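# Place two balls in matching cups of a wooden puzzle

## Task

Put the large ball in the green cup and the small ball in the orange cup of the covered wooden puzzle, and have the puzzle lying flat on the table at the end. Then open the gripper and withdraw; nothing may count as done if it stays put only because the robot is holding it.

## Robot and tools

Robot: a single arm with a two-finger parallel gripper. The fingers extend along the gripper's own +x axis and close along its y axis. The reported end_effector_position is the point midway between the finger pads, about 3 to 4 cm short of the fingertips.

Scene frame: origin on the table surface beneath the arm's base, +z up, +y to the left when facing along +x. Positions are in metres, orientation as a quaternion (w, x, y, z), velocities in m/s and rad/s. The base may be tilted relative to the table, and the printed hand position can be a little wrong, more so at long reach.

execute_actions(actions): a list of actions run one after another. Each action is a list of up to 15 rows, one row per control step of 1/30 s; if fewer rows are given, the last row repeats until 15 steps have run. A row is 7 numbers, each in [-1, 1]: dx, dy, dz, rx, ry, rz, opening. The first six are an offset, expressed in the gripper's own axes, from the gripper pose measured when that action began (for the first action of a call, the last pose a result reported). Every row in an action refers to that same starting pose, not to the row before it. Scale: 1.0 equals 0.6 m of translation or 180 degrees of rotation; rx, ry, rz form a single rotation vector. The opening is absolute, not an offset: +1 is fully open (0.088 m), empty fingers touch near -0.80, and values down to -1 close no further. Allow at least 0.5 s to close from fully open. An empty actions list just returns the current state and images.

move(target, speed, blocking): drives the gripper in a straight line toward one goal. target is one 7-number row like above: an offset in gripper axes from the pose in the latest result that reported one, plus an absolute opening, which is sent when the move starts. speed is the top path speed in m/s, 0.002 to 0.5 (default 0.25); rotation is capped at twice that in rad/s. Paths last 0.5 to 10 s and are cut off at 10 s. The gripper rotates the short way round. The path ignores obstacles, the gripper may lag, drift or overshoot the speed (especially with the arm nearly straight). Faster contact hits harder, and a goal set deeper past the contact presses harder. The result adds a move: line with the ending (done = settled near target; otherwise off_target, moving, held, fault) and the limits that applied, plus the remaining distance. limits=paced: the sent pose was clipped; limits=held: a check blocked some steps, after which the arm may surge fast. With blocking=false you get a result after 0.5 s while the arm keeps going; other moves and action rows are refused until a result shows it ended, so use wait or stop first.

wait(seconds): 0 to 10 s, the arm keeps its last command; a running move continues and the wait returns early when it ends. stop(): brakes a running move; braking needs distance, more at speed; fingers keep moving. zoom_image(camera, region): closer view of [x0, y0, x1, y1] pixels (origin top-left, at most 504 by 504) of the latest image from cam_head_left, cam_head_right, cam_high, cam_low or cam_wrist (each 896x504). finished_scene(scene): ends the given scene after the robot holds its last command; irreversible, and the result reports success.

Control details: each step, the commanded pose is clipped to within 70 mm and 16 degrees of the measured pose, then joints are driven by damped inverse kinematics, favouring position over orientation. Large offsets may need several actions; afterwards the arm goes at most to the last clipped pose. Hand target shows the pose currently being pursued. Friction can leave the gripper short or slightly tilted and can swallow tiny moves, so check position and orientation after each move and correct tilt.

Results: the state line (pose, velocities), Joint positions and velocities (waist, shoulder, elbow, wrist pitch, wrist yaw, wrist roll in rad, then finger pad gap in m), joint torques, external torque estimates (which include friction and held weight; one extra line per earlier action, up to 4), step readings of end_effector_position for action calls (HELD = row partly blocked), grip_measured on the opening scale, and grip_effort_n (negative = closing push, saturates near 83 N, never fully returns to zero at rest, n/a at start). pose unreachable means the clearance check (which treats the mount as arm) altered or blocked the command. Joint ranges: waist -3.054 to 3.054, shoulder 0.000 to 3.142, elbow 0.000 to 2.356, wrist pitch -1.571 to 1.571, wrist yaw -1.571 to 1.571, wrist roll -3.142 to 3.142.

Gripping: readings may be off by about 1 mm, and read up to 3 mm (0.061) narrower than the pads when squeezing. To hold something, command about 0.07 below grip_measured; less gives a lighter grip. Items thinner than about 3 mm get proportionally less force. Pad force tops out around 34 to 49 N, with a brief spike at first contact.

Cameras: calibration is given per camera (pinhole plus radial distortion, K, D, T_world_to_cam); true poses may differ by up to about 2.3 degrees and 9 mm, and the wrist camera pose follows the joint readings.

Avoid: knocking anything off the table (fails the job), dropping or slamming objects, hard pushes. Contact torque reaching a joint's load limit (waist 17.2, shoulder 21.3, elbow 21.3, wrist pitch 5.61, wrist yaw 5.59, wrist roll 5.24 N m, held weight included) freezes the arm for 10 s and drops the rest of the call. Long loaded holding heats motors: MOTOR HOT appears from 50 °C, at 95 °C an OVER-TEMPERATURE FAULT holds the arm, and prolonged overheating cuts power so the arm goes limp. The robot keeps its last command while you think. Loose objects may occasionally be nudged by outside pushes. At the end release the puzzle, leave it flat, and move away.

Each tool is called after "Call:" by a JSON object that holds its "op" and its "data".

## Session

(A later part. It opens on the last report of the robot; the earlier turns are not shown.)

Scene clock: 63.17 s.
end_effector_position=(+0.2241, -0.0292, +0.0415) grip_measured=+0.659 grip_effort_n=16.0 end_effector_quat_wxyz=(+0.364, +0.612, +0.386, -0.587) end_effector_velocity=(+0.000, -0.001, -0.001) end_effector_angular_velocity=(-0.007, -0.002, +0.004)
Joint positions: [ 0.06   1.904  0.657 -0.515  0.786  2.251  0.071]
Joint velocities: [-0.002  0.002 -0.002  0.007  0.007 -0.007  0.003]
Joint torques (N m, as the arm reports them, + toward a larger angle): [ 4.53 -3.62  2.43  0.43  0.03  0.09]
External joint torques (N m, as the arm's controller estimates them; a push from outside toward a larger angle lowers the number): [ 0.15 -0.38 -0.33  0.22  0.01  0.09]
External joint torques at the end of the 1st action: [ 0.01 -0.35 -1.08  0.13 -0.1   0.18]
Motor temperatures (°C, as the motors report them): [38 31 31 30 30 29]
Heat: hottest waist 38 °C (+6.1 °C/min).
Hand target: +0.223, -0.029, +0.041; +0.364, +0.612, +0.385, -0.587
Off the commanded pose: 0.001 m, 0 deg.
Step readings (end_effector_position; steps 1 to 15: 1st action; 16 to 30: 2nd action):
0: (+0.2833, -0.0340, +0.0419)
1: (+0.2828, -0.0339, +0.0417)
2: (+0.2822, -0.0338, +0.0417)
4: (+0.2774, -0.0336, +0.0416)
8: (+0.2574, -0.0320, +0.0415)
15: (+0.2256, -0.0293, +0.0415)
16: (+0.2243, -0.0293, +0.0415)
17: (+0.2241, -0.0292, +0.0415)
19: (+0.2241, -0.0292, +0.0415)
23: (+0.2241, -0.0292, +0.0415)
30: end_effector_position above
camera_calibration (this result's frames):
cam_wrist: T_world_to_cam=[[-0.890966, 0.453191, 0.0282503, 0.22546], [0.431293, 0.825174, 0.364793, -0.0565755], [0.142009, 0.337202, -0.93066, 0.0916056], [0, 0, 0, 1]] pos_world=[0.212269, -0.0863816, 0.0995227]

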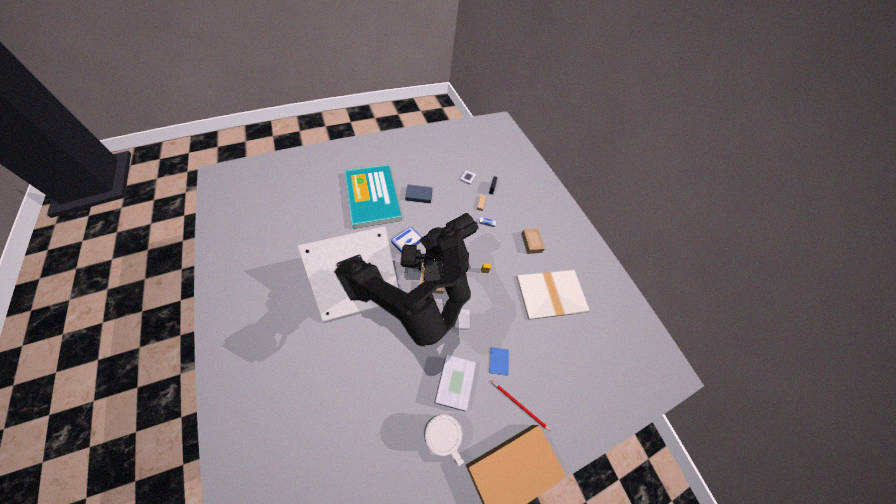

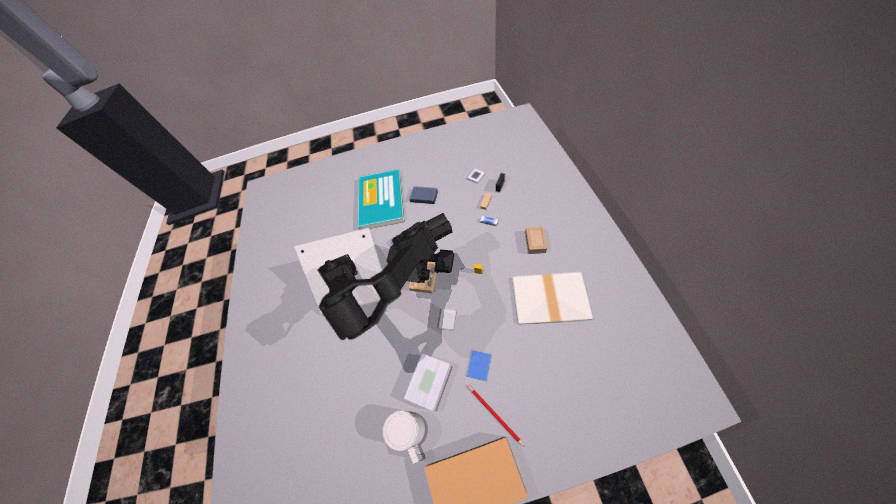

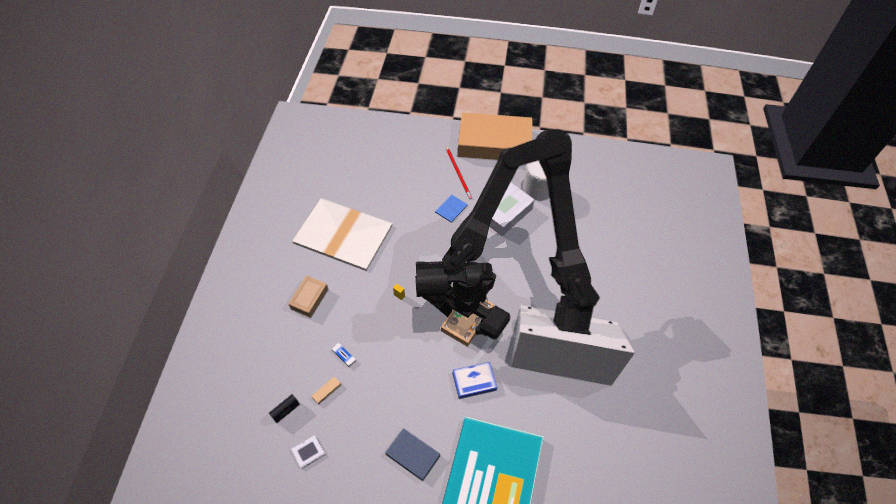

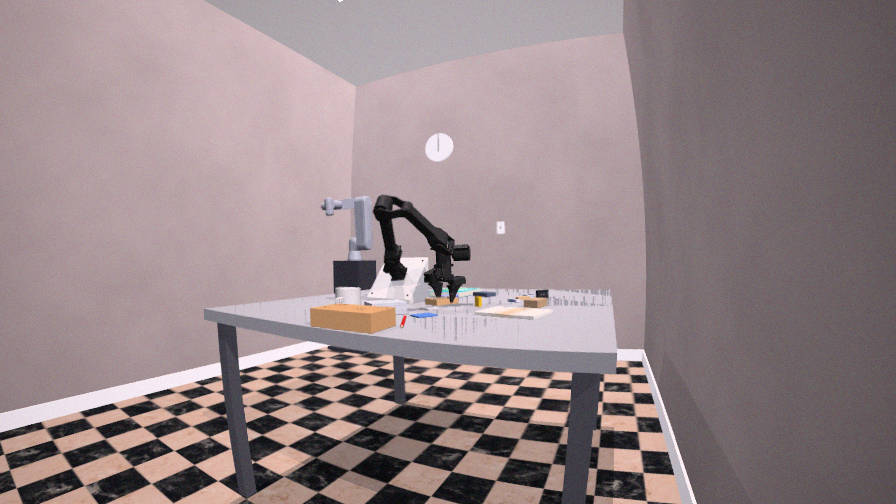

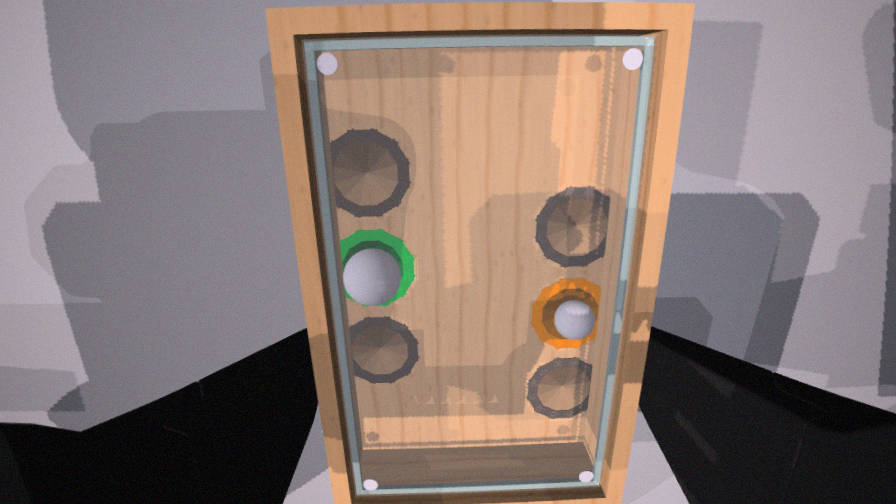

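Call:
{"op": "move", "data": {"target": [-0.2, 0, 0, 0, 0, 0, 0.85], "speed": 0.15}}

Scene clock: 64.70 s.
end_effector_position=(+0.2214, -0.0362, +0.1586) grip_measured=+0.847 grip_effort_n=16.0 end_effector_quat_wxyz=(+0.366, +0.609, +0.386, -0.588) end_effector_velocity=(-0.001, -0.003, +0.002) end_effector_angular_velocity=(-0.012, +0.001, +0.017)
Joint positions: [ 0.387  1.805  0.954 -1.198  0.68   2.667  0.081]
Joint velocities: [ 0.002 -0.002  0.007 -0.022  0.007 -0.007 -0.   ]
Joint torques (N m, as the arm reports them, + toward a larger angle): [ 4.75 -2.6   5.27  0.18 -0.13  0.16]
External joint torques (N m, as the arm's controller estimates them; a push from outside toward a larger angle lowers the number): [ 0.61 -0.03  1.15 -0.03 -0.15  0.16]
Motor temperatures (°C, as the motors report them): [38 31 31 30 30 29]
Heat: hottest waist 38 °C (+6.0 °C/min).
Hand target: +0.223, -0.035, +0.162; +0.364, +0.613, +0.385, -0.586
Off the commanded pose: 0.003 m, 0 deg.
move: done
camera_calibration (this result's frames):
cam_wrist: T_world_to_cam=[[-0.892703, 0.449786, 0.0278044, 0.223262], [0.428735, 0.828679, 0.35983, -0.0908613], [0.138806, 0.333142, -0.932603, 0.204244], [0, 0, 0, 1]] pos_world=[0.209912, -0.0931677, 0.216966]

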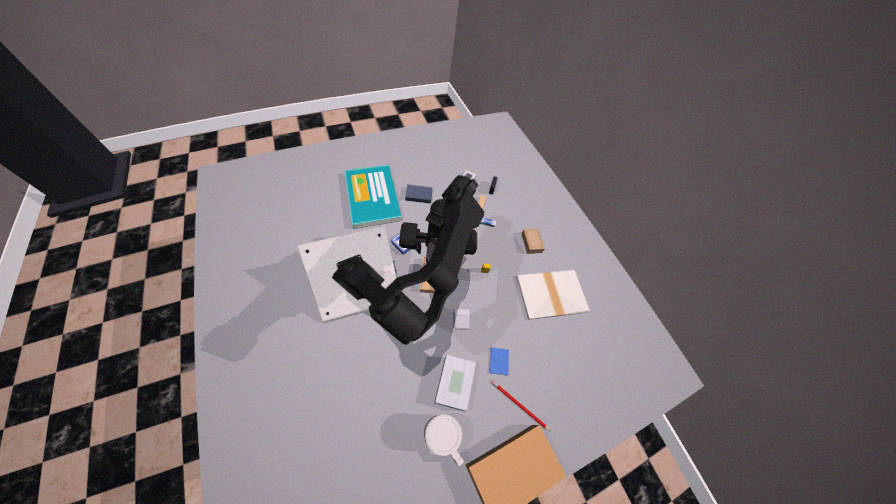

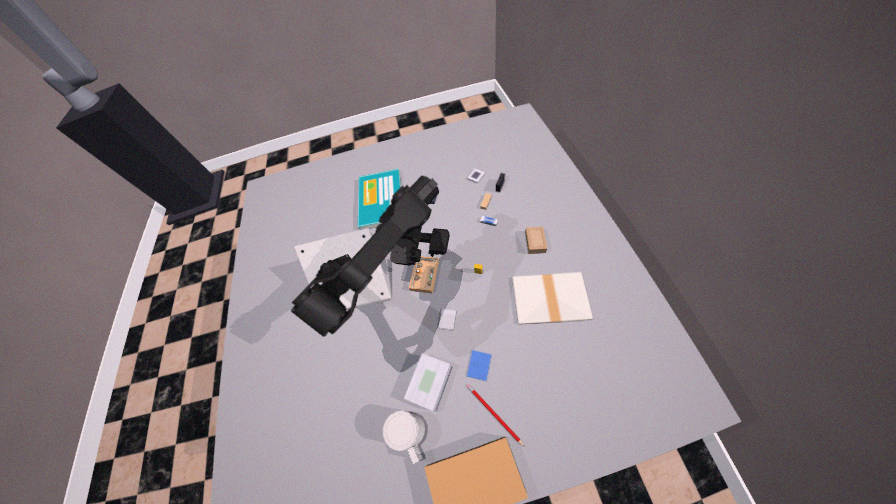

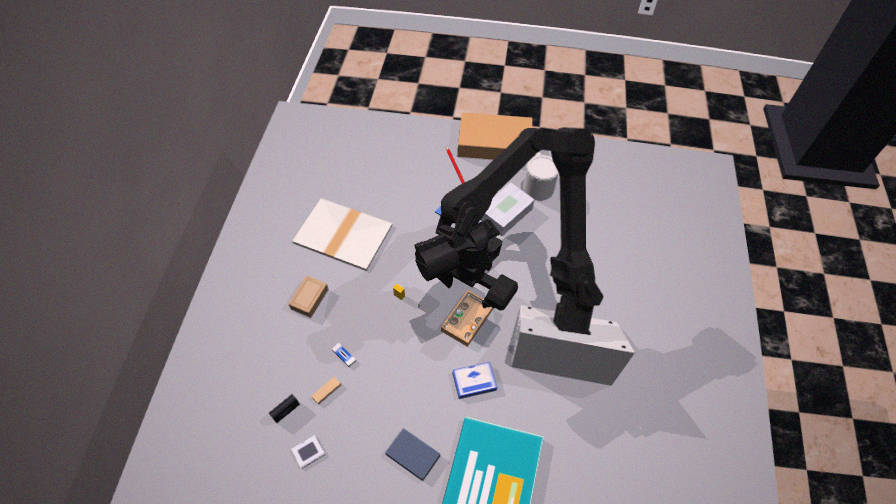

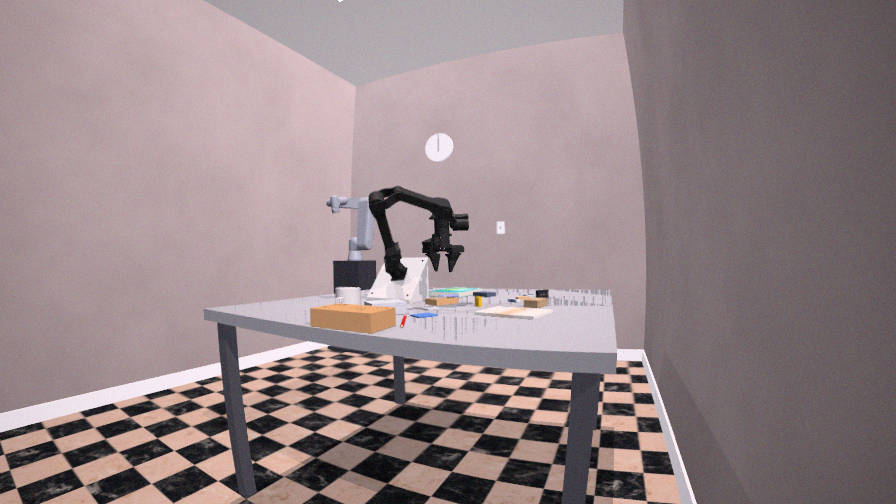

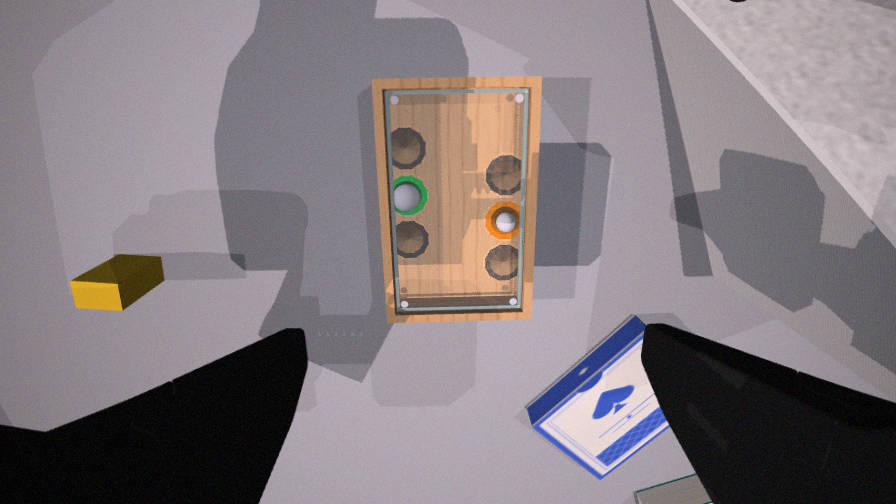

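Both balls are seated, the puzzle is flat and the gripper is clear.

Call:
{"op": "finished_scene", "data": {"scene": 1}}

The scene is finished: the task was done.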